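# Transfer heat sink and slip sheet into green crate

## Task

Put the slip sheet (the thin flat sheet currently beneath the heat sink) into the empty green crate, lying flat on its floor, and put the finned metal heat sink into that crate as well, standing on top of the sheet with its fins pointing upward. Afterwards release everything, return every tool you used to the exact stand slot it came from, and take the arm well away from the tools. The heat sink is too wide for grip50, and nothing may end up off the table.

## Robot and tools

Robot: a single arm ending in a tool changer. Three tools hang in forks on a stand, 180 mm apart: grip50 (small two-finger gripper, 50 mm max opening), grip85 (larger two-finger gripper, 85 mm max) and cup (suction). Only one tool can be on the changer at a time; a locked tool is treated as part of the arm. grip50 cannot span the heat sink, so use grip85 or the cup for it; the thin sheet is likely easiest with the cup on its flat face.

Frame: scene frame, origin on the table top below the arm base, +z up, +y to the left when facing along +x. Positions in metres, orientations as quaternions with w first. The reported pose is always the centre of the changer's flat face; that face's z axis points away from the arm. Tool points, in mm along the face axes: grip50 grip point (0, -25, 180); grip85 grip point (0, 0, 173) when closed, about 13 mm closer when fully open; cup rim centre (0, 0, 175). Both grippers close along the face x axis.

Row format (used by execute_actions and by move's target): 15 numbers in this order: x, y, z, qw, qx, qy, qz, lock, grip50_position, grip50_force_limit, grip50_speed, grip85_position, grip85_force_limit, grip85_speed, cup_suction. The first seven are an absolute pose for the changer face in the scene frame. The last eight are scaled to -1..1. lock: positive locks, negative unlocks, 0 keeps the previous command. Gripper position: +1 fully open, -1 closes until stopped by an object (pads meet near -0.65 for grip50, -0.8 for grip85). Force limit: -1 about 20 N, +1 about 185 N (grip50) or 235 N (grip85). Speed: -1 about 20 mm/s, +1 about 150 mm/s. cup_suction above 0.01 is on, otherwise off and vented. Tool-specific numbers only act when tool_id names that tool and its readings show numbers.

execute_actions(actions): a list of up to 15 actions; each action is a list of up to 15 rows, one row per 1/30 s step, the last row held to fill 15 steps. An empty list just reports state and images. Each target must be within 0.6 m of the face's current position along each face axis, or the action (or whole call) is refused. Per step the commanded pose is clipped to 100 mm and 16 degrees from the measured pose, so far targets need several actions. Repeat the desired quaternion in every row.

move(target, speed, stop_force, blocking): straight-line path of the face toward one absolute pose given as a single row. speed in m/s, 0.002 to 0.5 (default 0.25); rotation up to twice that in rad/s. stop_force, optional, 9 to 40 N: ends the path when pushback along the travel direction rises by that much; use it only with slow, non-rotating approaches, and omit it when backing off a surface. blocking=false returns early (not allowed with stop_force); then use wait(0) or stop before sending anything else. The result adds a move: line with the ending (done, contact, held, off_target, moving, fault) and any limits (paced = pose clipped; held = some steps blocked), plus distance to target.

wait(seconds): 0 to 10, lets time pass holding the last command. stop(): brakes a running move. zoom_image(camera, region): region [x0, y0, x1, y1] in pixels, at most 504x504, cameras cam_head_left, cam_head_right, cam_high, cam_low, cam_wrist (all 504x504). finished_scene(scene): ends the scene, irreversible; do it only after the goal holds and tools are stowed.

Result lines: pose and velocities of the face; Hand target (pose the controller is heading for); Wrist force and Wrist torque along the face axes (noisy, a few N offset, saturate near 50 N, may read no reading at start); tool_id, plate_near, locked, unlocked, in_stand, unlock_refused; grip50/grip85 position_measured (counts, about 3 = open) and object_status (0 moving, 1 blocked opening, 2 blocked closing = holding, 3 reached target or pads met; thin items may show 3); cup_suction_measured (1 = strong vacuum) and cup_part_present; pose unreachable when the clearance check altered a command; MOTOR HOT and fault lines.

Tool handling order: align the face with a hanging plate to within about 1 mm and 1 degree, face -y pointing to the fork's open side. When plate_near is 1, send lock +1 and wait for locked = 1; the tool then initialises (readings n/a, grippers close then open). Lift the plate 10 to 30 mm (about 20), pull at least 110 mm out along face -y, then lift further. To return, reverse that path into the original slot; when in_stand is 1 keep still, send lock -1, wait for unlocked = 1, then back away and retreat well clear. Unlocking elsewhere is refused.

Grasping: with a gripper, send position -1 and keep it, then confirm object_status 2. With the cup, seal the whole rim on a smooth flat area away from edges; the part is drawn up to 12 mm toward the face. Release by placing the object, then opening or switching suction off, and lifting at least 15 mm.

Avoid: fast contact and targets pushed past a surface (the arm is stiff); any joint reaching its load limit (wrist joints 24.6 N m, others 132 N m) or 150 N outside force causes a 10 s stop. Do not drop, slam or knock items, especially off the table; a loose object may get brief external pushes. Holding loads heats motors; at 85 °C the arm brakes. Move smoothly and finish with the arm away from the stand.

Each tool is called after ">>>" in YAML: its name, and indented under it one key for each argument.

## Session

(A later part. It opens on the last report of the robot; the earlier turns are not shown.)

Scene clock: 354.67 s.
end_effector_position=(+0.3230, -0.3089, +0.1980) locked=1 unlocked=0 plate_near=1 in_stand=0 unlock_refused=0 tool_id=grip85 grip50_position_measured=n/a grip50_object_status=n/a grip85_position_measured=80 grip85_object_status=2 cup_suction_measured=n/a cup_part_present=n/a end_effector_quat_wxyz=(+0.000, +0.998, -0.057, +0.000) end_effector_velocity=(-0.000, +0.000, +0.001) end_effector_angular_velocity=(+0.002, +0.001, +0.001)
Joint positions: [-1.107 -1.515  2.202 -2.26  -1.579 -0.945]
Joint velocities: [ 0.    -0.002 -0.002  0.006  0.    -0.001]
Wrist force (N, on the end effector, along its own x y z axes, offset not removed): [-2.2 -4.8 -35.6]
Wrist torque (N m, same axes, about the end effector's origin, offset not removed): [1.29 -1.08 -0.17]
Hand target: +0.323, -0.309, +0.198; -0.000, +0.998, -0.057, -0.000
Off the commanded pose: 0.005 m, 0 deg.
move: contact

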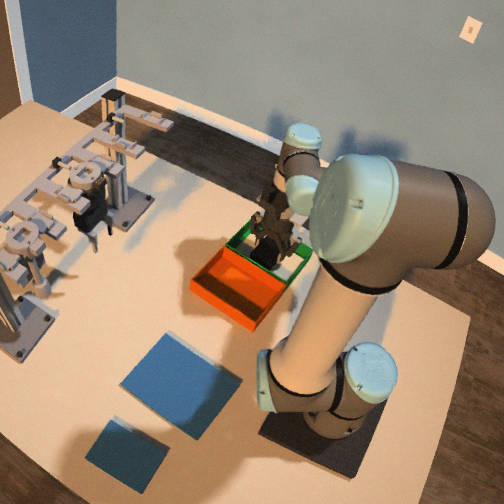

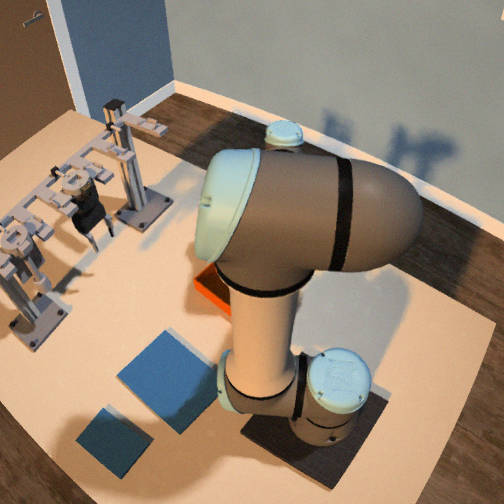

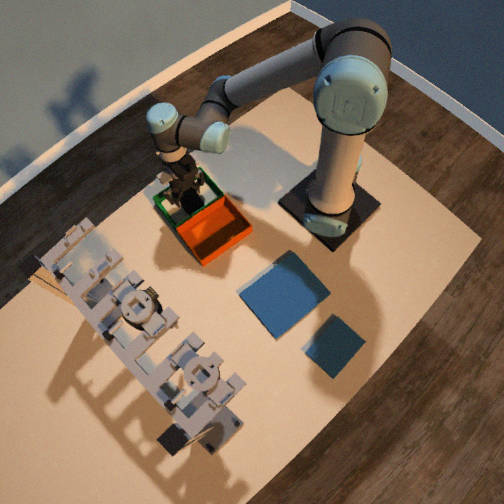

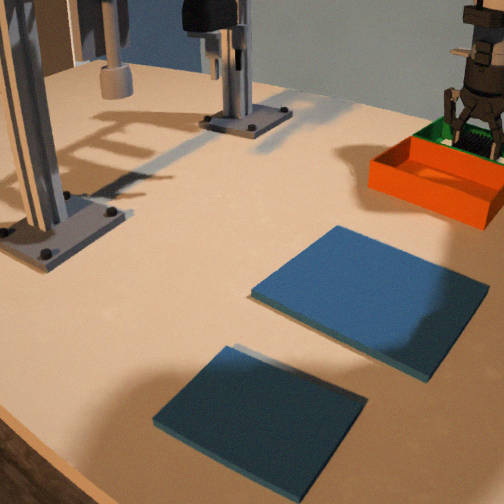

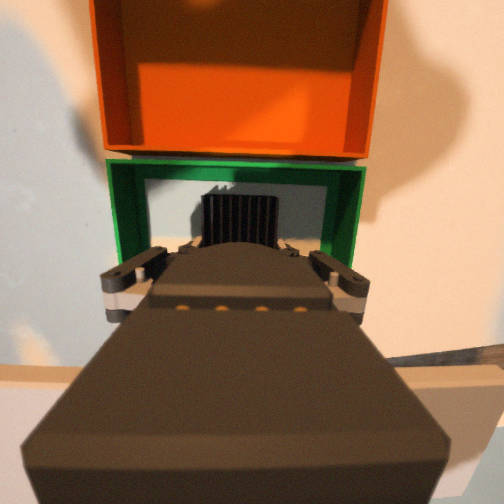

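>>> move:
  target: [0.323,-0.309,0.1984,0,0.998,-0.057,0,0,1,0,0,0.7,-0.4,-0.5,0]
  speed: 0.01

>>> move:
  target: [0.323,-0.309,0.27,0,0.998,-0.057,0,0,1,0,0,0.7,-0.4,-0.5,0]
  speed: 0.08

>>> move:
  target: [0.48,-0.1887,0.38,0,0.6889,0.7249,0,0,1,0,0,1,-0.4,0,0]
  speed: 0.3

>>> move:
  target: [0.641,-0.1805,0.38,0,0.6889,0.7249,0,0,1,0,0,1,-0.4,0,0]
  speed: 0.1

>>> move:
  target: [0.641,-0.1805,0.3602,0,0.6889,0.7249,0,0,1,0,0,1,-0.4,0,0]
  speed: 0.015

>>> execute_actions:
  actions:
    - [[0.641,-0.1805,0.3602,0,0.6889,0.7249,0,-1,1,0,0,1,0,0,0]]
    - [[0.641,-0.1805,0.3602,0,0.6889,0.7249,0,-1,1,0,0,1,0,0,0]]
    - [[0.641,-0.1805,0.3602,0,0.6889,0.7249,0,-1,1,0,0,1,0,0,0]]

Scene clock: 363.80 s.
end_effector_position=(+0.3230, -0.3090, +0.1984) locked=1 unlocked=0 plate_near=1 in_stand=0 unlock_refused=0 tool_id=grip85 grip50_position_measured=n/a grip50_object_status=n/a grip85_position_measured=41 grip85_object_status=3 cup_suction_measured=n/a cup_part_present=n/a end_effector_quat_wxyz=(+0.000, +0.998, -0.057, +0.000) end_effector_velocity=(-0.000, +0.000, -0.000) end_effector_angular_velocity=(+0.000, +0.001, +0.000)
Joint positions: [-1.107 -1.516  2.201 -2.259 -1.579 -0.945]
Joint velocities: [ 0.     0.    -0.     0.001 -0.    -0.   ]
Wrist force (N, on the end effector, along its own x y z axes, offset not removed): [-3.0 1.6 -3.5]
Wrist torque (N m, same axes, about the end effector's origin, offset not removed): [0.31 0.25 -0.30]
Hand target: +0.323, -0.309, +0.198; +0.000, +0.998, -0.057, +0.000
Off the commanded pose: 0.000 m, 0 deg.
move: done

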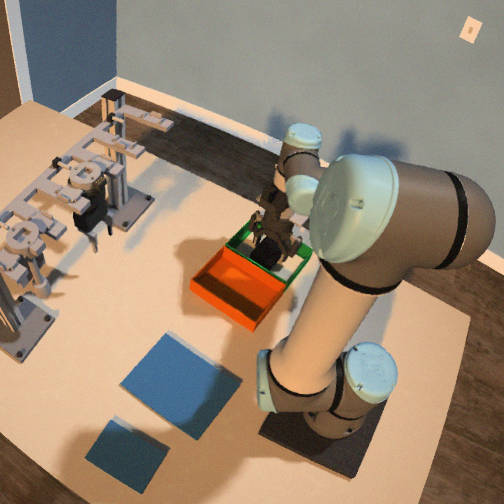

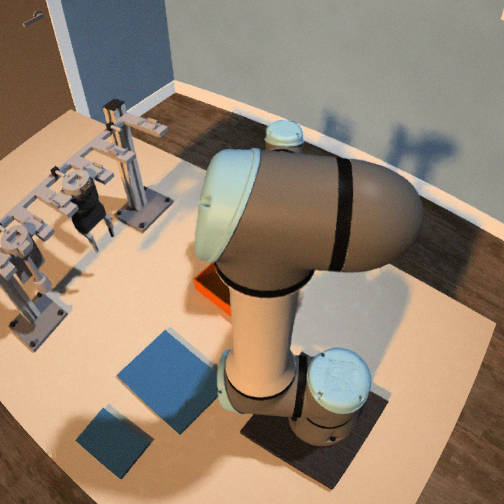

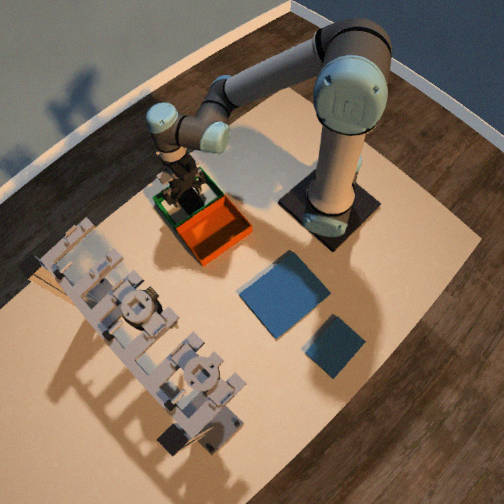

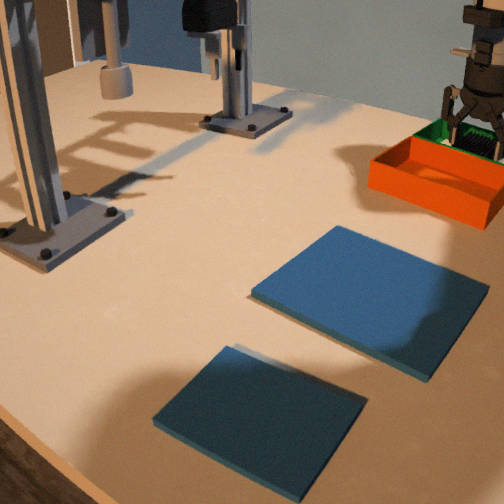

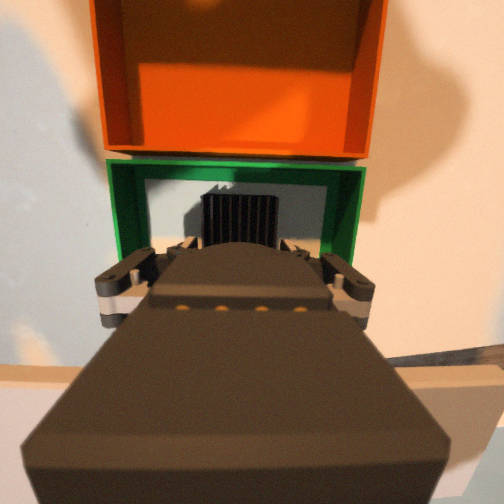

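Scene clock: 365.13 s.
end_effector_position=(+0.3231, -0.3091, +0.2698) locked=1 unlocked=0 plate_near=1 in_stand=0 unlock_refused=0 tool_id=grip85 grip50_position_measured=n/a grip50_object_status=n/a grip85_position_measured=41 grip85_object_status=3 cup_suction_measured=n/a cup_part_present=n/a end_effector_quat_wxyz=(+0.000, +0.998, -0.057, +0.000) end_effector_velocity=(-0.000, -0.000, +0.002) end_effector_angular_velocity=(+0.001, +0.001, -0.000)
Joint positions: [-1.106 -1.624  2.093 -2.042 -1.579 -0.944]
Joint velocities: [-0.    -0.002 -0.003  0.006 -0.     0.   ]
Wrist force (N, on the end effector, along its own x y z axes, offset not removed): [-2.5 0.3 -4.7]
Wrist torque (N m, same axes, about the end effector's origin, offset not removed): [0.10 0.29 -0.16]
Hand target: +0.323, -0.309, +0.270; +0.000, +0.998, -0.057, -0.000
Off the commanded pose: 0.000 m, 0 deg.
move: done

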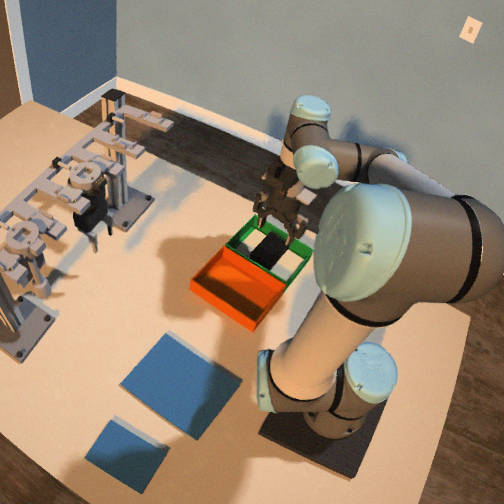

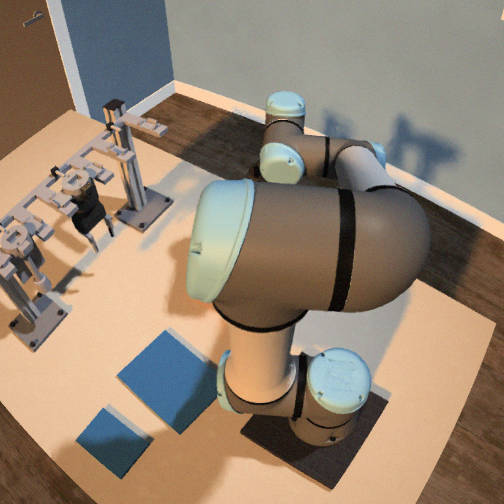

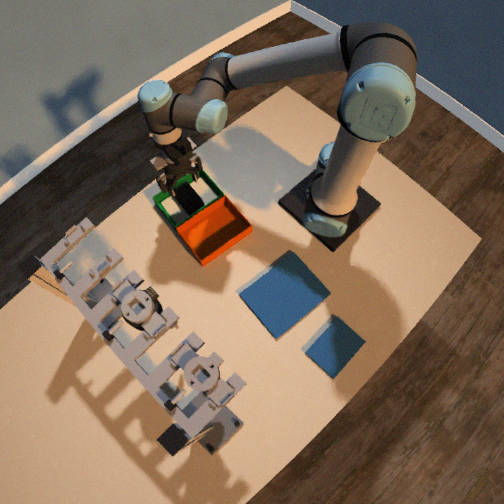

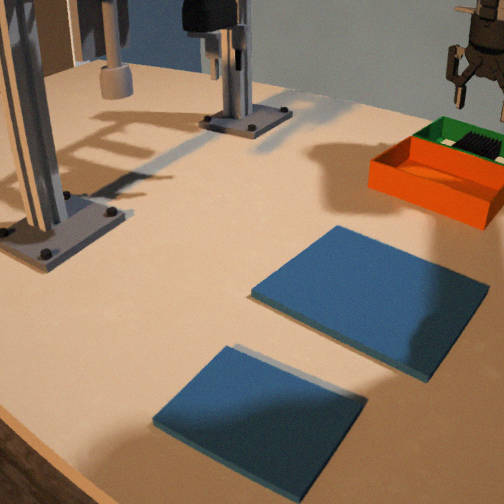

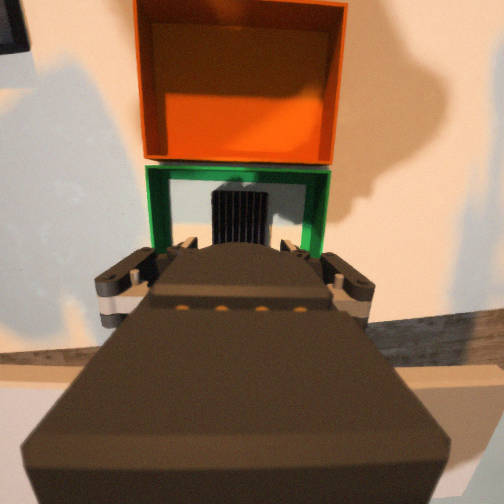

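Scene clock: 368.57 s.
end_effector_position=(+0.4801, -0.1891, +0.3798) locked=1 unlocked=0 plate_near=1 in_stand=0 unlock_refused=0 tool_id=grip85 grip50_position_measured=n/a grip50_object_status=n/a grip85_position_measured=3 grip85_object_status=3 cup_suction_measured=n/a cup_part_present=n/a end_effector_quat_wxyz=(+0.000, +0.689, +0.725, -0.000) end_effector_velocity=(+0.001, +0.001, +0.001) end_effector_angular_velocity=(+0.000, -0.000, +0.008)
Joint positions: [-0.675 -1.537  1.713 -1.746 -1.58  -2.248]
Joint velocities: [ 0.002  0.001 -0.003  0.002  0.    -0.007]
Wrist force (N, on the end effector, along its own x y z axes, offset not removed): [0.6 2.8 -2.0]
Wrist torque (N m, same axes, about the end effector's origin, offset not removed): [0.14 -0.11 -0.32]
Hand target: +0.480, -0.189, +0.380; +0.000, +0.689, +0.725, -0.000
Off the commanded pose: 0.000 m, 0 deg.
move: done

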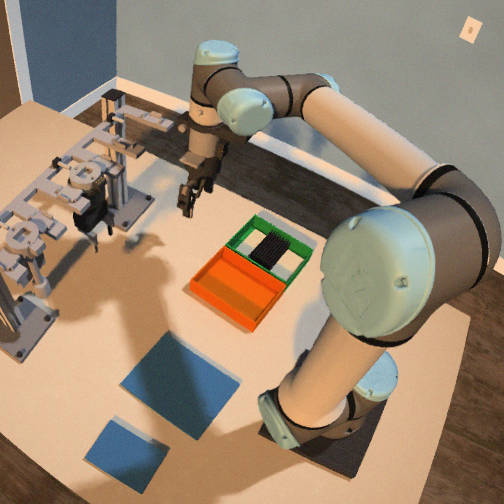

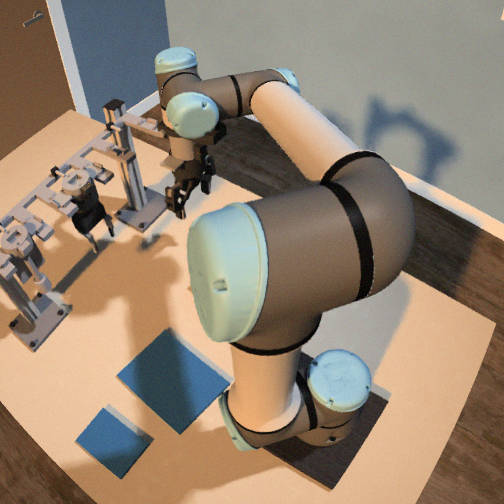

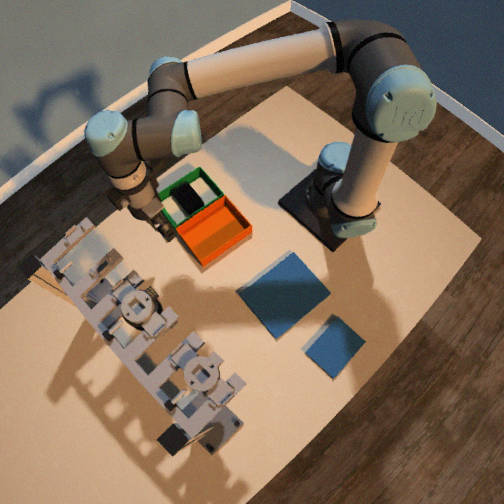

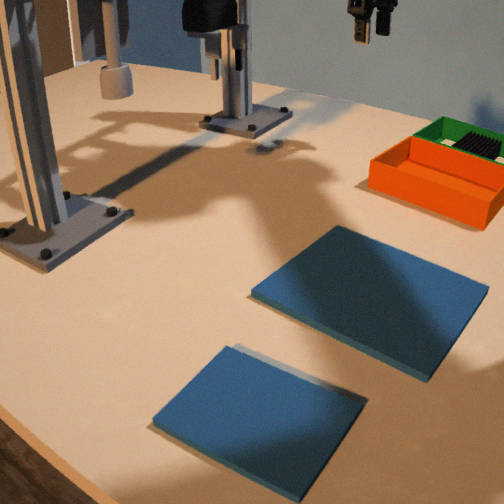

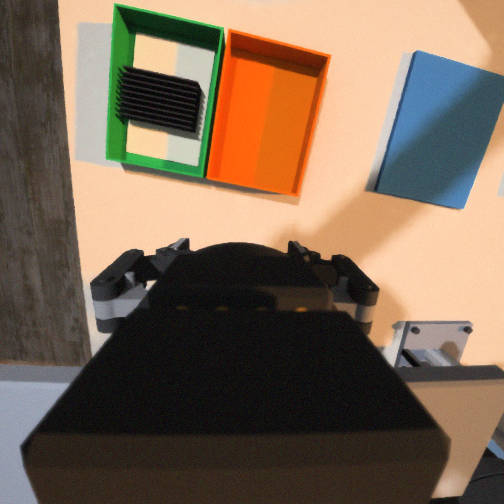

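Scene clock: 370.67 s.
end_effector_position=(+0.6409, -0.1806, +0.3799) locked=1 unlocked=0 plate_near=1 in_stand=0 unlock_refused=0 tool_id=grip85 grip50_position_measured=n/a grip50_object_status=n/a grip85_position_measured=3 grip85_object_status=3 cup_suction_measured=n/a cup_part_present=n/a end_effector_quat_wxyz=(+0.000, +0.689, +0.725, -0.000) end_effector_velocity=(+0.002, +0.000, -0.000) end_effector_angular_velocity=(+0.001, +0.001, +0.000)
Joint positions: [-0.517 -1.173  1.267 -1.662 -1.58  -2.091]
Joint velocities: [ 0.001  0.005 -0.007  0.004  0.001  0.001]
Wrist force (N, on the end effector, along its own x y z axes, offset not removed): [-0.3 1.1 -4.1]
Wrist torque (N m, same axes, about the end effector's origin, offset not removed): [-0.03 0.18 -0.14]
Hand target: +0.641, -0.181, +0.380; +0.000, +0.689, +0.725, -0.000
Off the commanded pose: 0.000 m, 0 deg.
move: done

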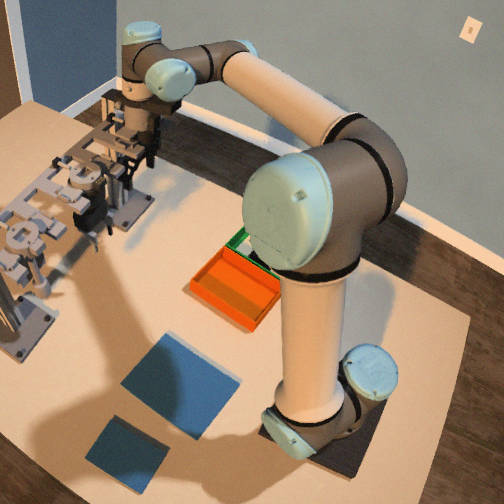

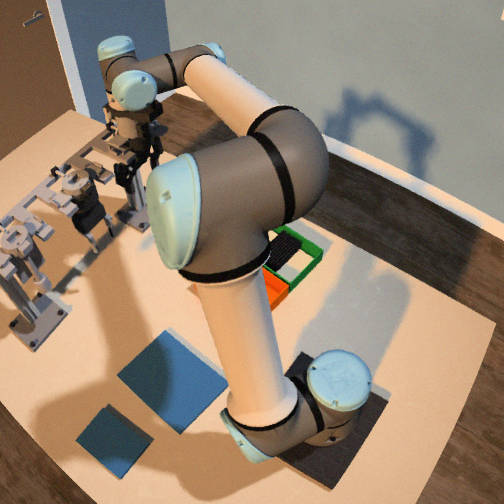

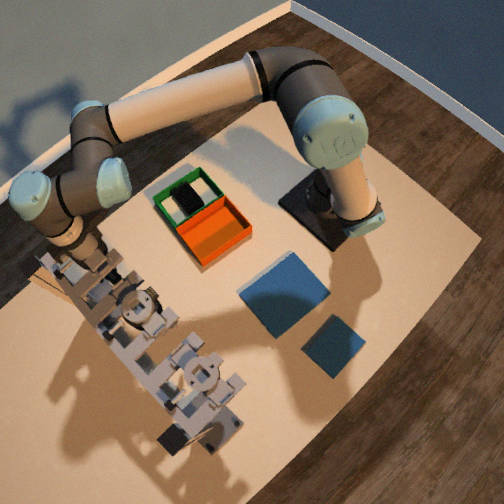

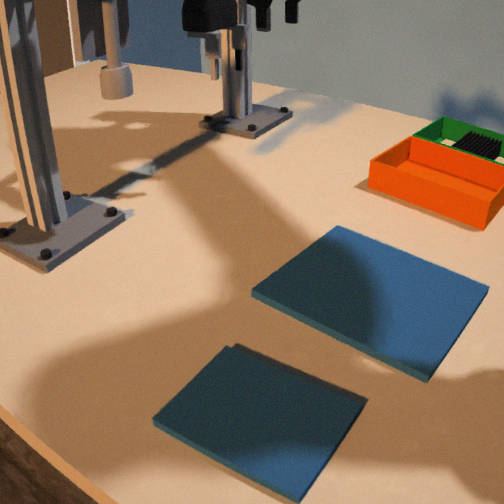

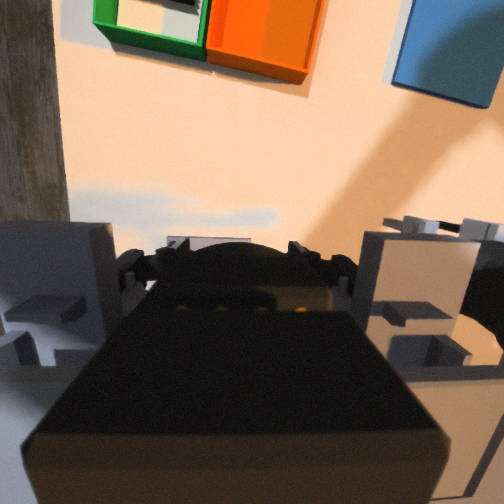

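Scene clock: 372.23 s.
end_effector_position=(+0.6410, -0.1805, +0.3604) locked=1 unlocked=0 plate_near=1 in_stand=1 unlock_refused=0 tool_id=grip85 grip50_position_measured=n/a grip50_object_status=n/a grip85_position_measured=3 grip85_object_status=3 cup_suction_measured=n/a cup_part_present=n/a end_effector_quat_wxyz=(-0.000, +0.689, +0.725, -0.000) end_effector_velocity=(+0.000, -0.000, -0.002) end_effector_angular_velocity=(-0.001, -0.000, +0.000)
Joint positions: [-0.517 -1.168  1.309 -1.709 -1.579 -2.091]
Joint velocities: [-0.     0.001  0.004 -0.006 -0.    -0.   ]
Wrist force (N, on the end effector, along its own x y z axes, offset not removed): [-0.2 1.3 -3.2]
Wrist torque (N m, same axes, about the end effector's origin, offset not removed): [0.05 0.07 -0.23]
Hand target: +0.641, -0.180, +0.360; -0.000, +0.689, +0.725, -0.000
Off the commanded pose: 0.000 m, 0 deg.
move: done

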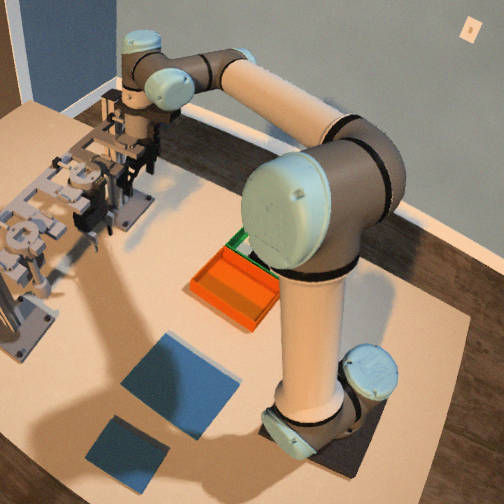

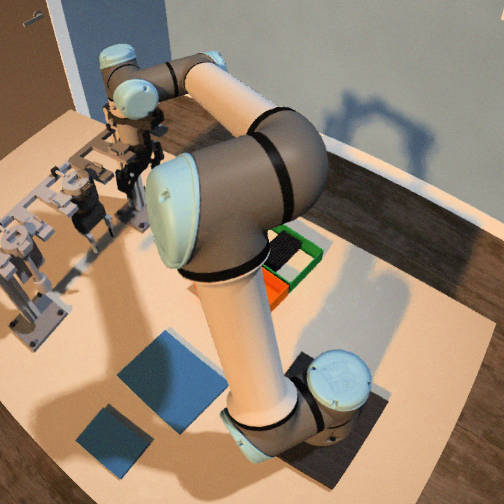

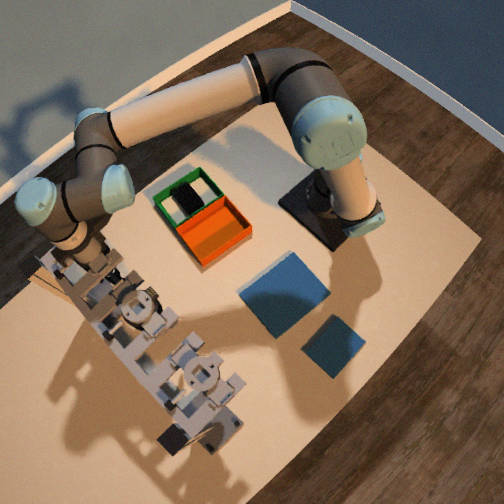

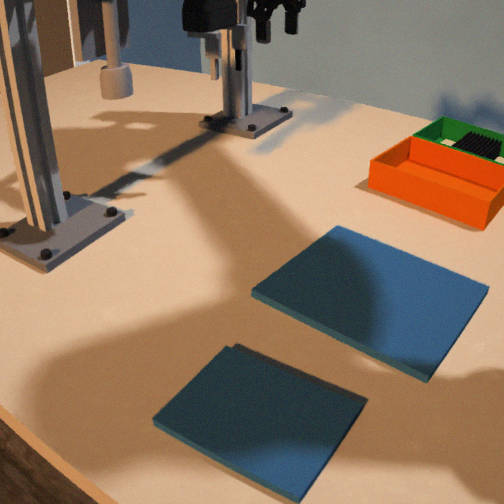

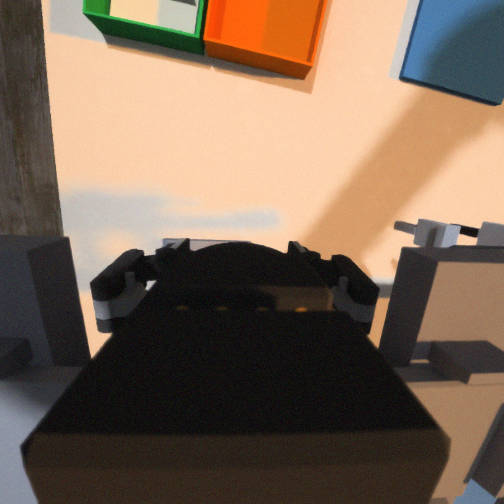

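Scene clock: 373.73 s.
end_effector_position=(+0.6410, -0.1805, +0.3602) locked=0 unlocked=1 plate_near=1 in_stand=1 unlock_refused=0 tool_id=none grip50_position_measured=n/a grip50_object_status=n/a grip85_position_measured=n/a grip85_object_status=n/a cup_suction_measured=n/a cup_part_present=n/a end_effector_quat_wxyz=(+0.000, +0.689, +0.725, +0.000) end_effector_velocity=(+0.000, +0.000, +0.000) end_effector_angular_velocity=(+0.001, -0.000, +0.000)
Joint positions: [-0.517 -1.168  1.31  -1.71  -1.579 -2.091]
Joint velocities: [-0.    -0.    -0.    -0.     0.001 -0.   ]
Wrist force (N, on the end effector, along its own x y z axes, offset not removed): [0.0 0.3 -4.9]
Wrist torque (N m, same axes, about the end effector's origin, offset not removed): [-0.01 -0.03 -0.18]
Hand target: +0.641, -0.181, +0.360; +0.000, +0.689, +0.725, +0.000
Off the commanded pose: 0.000 m, 0 deg.

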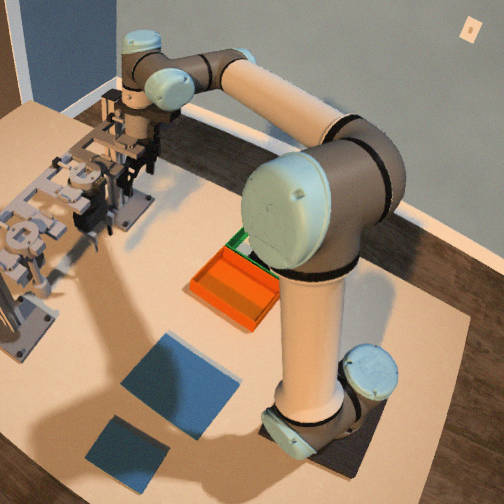

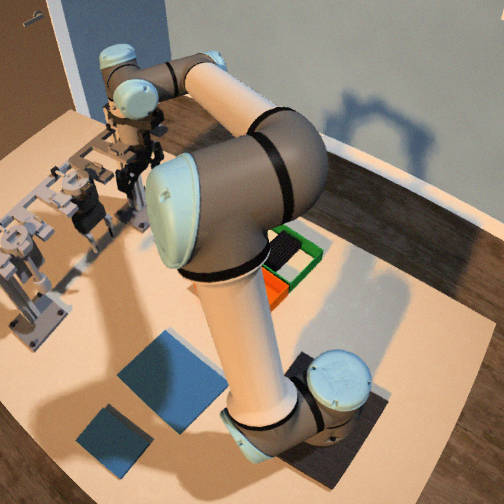

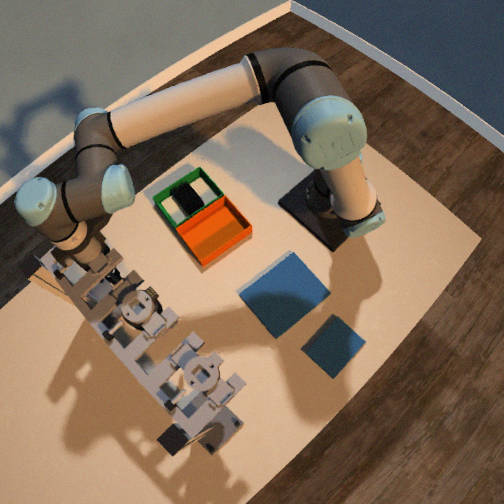

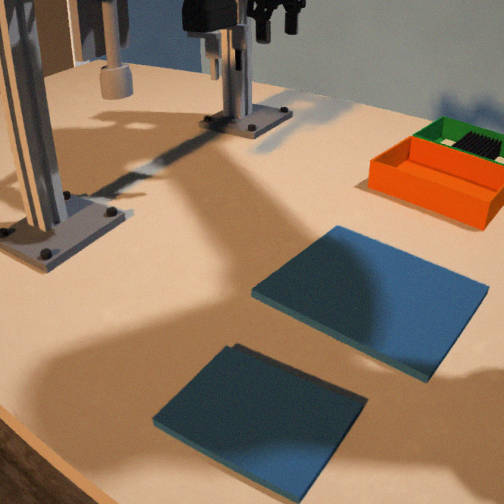

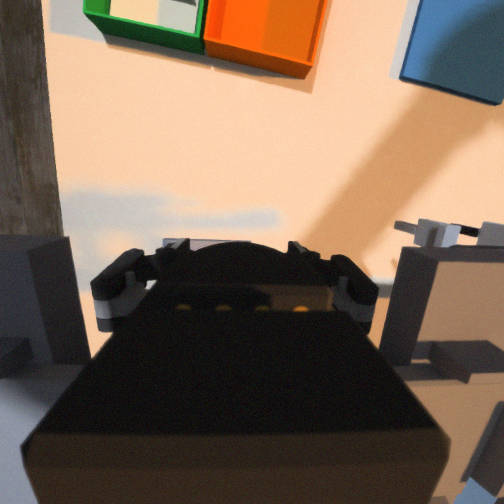

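>>> move:
  target: [0.641,-0.1805,0.39,0,0.6889,0.7249,0,0,1,0,0,1,0,0,0]
  speed: 0.04

>>> move:
  target: [0.383,-0.304,0.38,0,0.6889,0.7249,0,0,1,0,0,1,0,0,0]
  speed: 0.25

>>> zoom_image:
  camera: "cam_wrist"
  region: [150,90,330,270]

Scene clock: 379.90 s.
end_effector_position=(+0.6411, -0.1805, +0.3898) locked=0 unlocked=1 plate_near=0 in_stand=0 unlock_refused=0 tool_id=none grip50_position_measured=n/a grip50_object_status=n/a grip85_position_measured=n/a grip85_object_status=n/a cup_suction_measured=n/a cup_part_present=n/a end_effector_quat_wxyz=(+0.000, +0.689, +0.725, +0.000) end_effector_velocity=(+0.000, -0.000, +0.002) end_effector_angular_velocity=(-0.000, +0.000, -0.000)
Joint positions: [-0.517 -1.175  1.244 -1.637 -1.579 -2.091]
Joint velocities: [ 0.    -0.    -0.005  0.005 -0.     0.   ]
Wrist force (N, on the end effector, along its own x y z axes, offset not removed): [-1.8 0.7 -4.0]
Wrist torque (N m, same axes, about the end effector's origin, offset not removed): [0.06 0.20 -0.27]
Hand target: +0.641, -0.181, +0.390; +0.000, +0.689, +0.725, +0.000
Off the commanded pose: 0.000 m, 0 deg.
move: done

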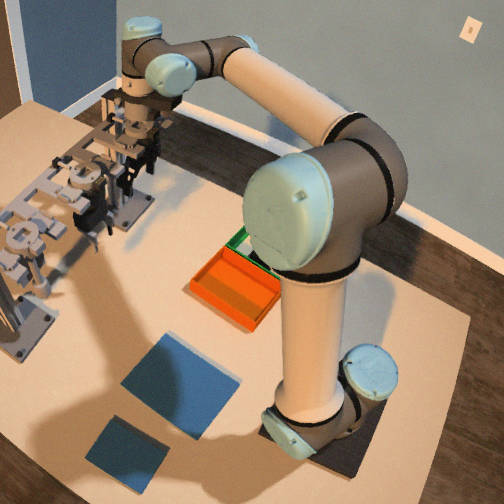

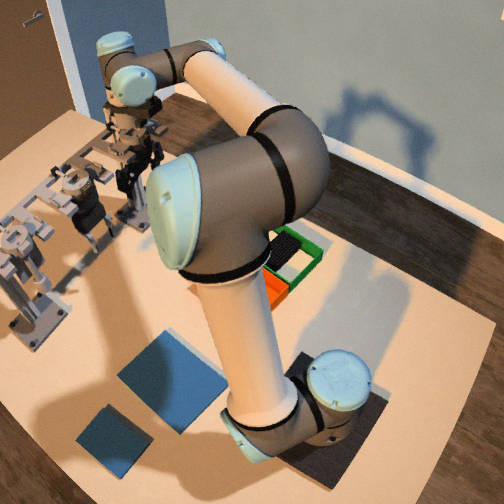

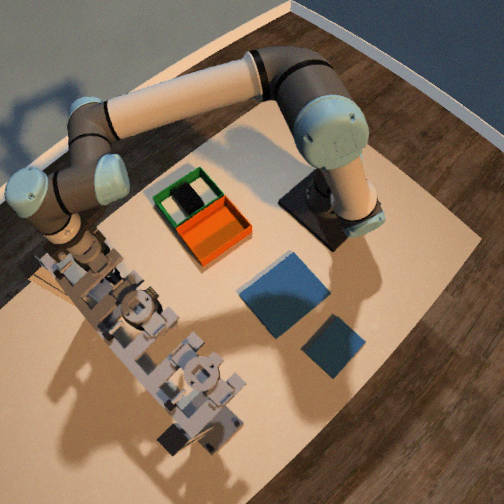

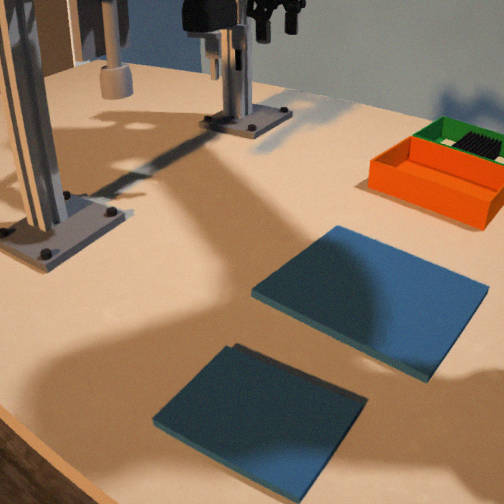

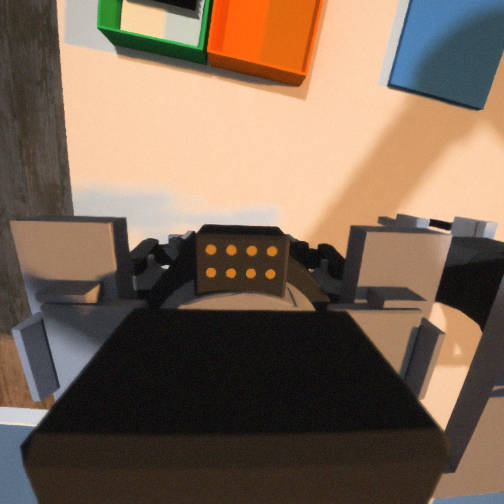

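Scene clock: 381.67 s.
end_effector_position=(+0.3831, -0.3037, +0.3801) locked=0 unlocked=1 plate_near=0 in_stand=0 unlock_refused=0 tool_id=none grip50_position_measured=n/a grip50_object_status=n/a grip85_position_measured=n/a grip85_object_status=n/a cup_suction_measured=n/a cup_part_present=n/a end_effector_quat_wxyz=(-0.000, +0.689, +0.725, +0.000) end_effector_velocity=(-0.002, -0.001, +0.000) end_effector_angular_velocity=(+0.000, -0.001, +0.000)
Joint positions: [-0.985 -1.607  1.779 -1.744 -1.579 -2.559]
Joint velocities: [-0.004 -0.002  0.002 -0.     0.001 -0.005]
Wrist force (N, on the end effector, along its own x y z axes, offset not removed): [0.4 -0.9 -3.2]
Wrist torque (N m, same axes, about the end effector's origin, offset not removed): [0.10 -0.06 -0.28]
Hand target: +0.383, -0.304, +0.380; -0.000, +0.689, +0.725, +0.000
Off the commanded pose: 0.000 m, 0 deg.
move: done

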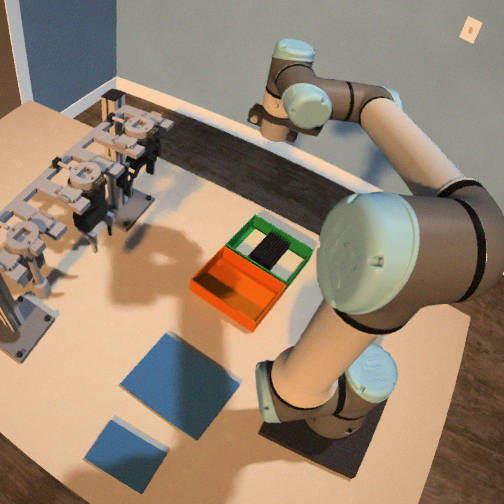

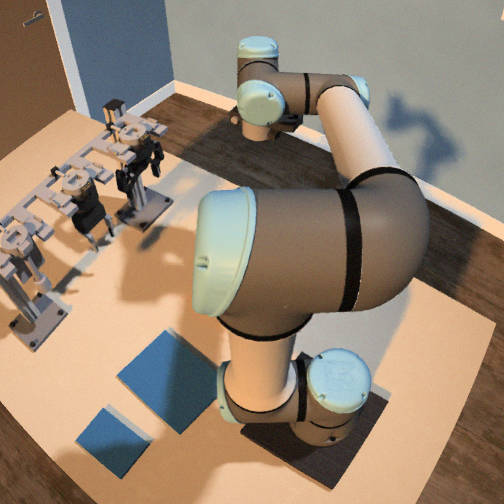

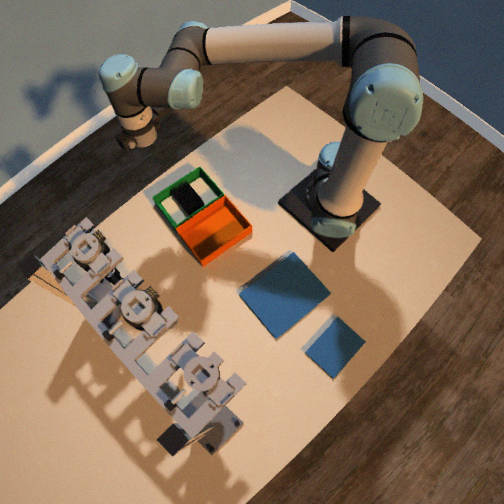

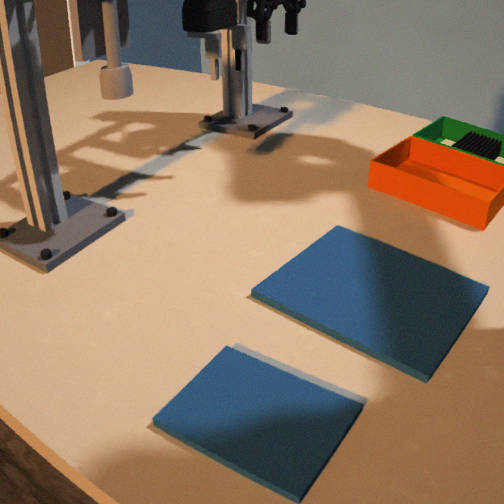

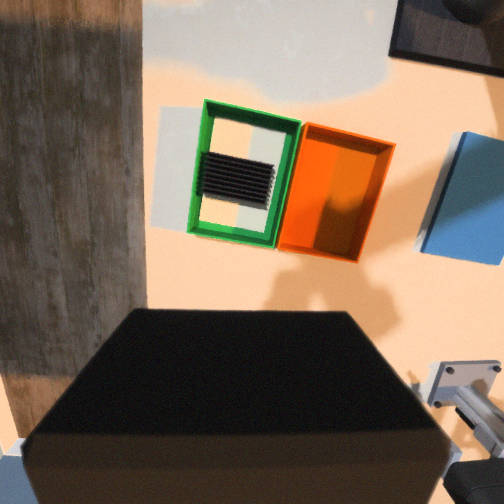

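Region (150, 90, 330, 270) of cam_wrist's 504x504 image, scaled by 2.800, with more detail than that image has.

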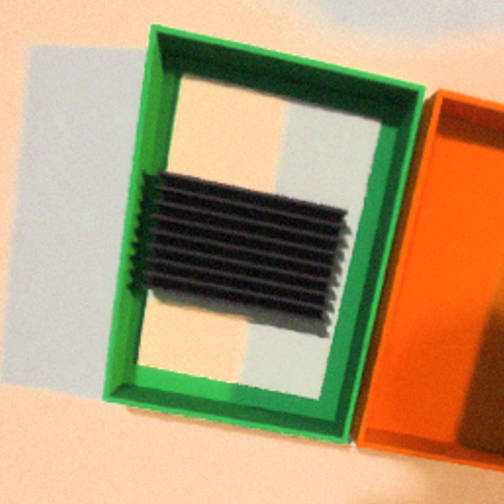

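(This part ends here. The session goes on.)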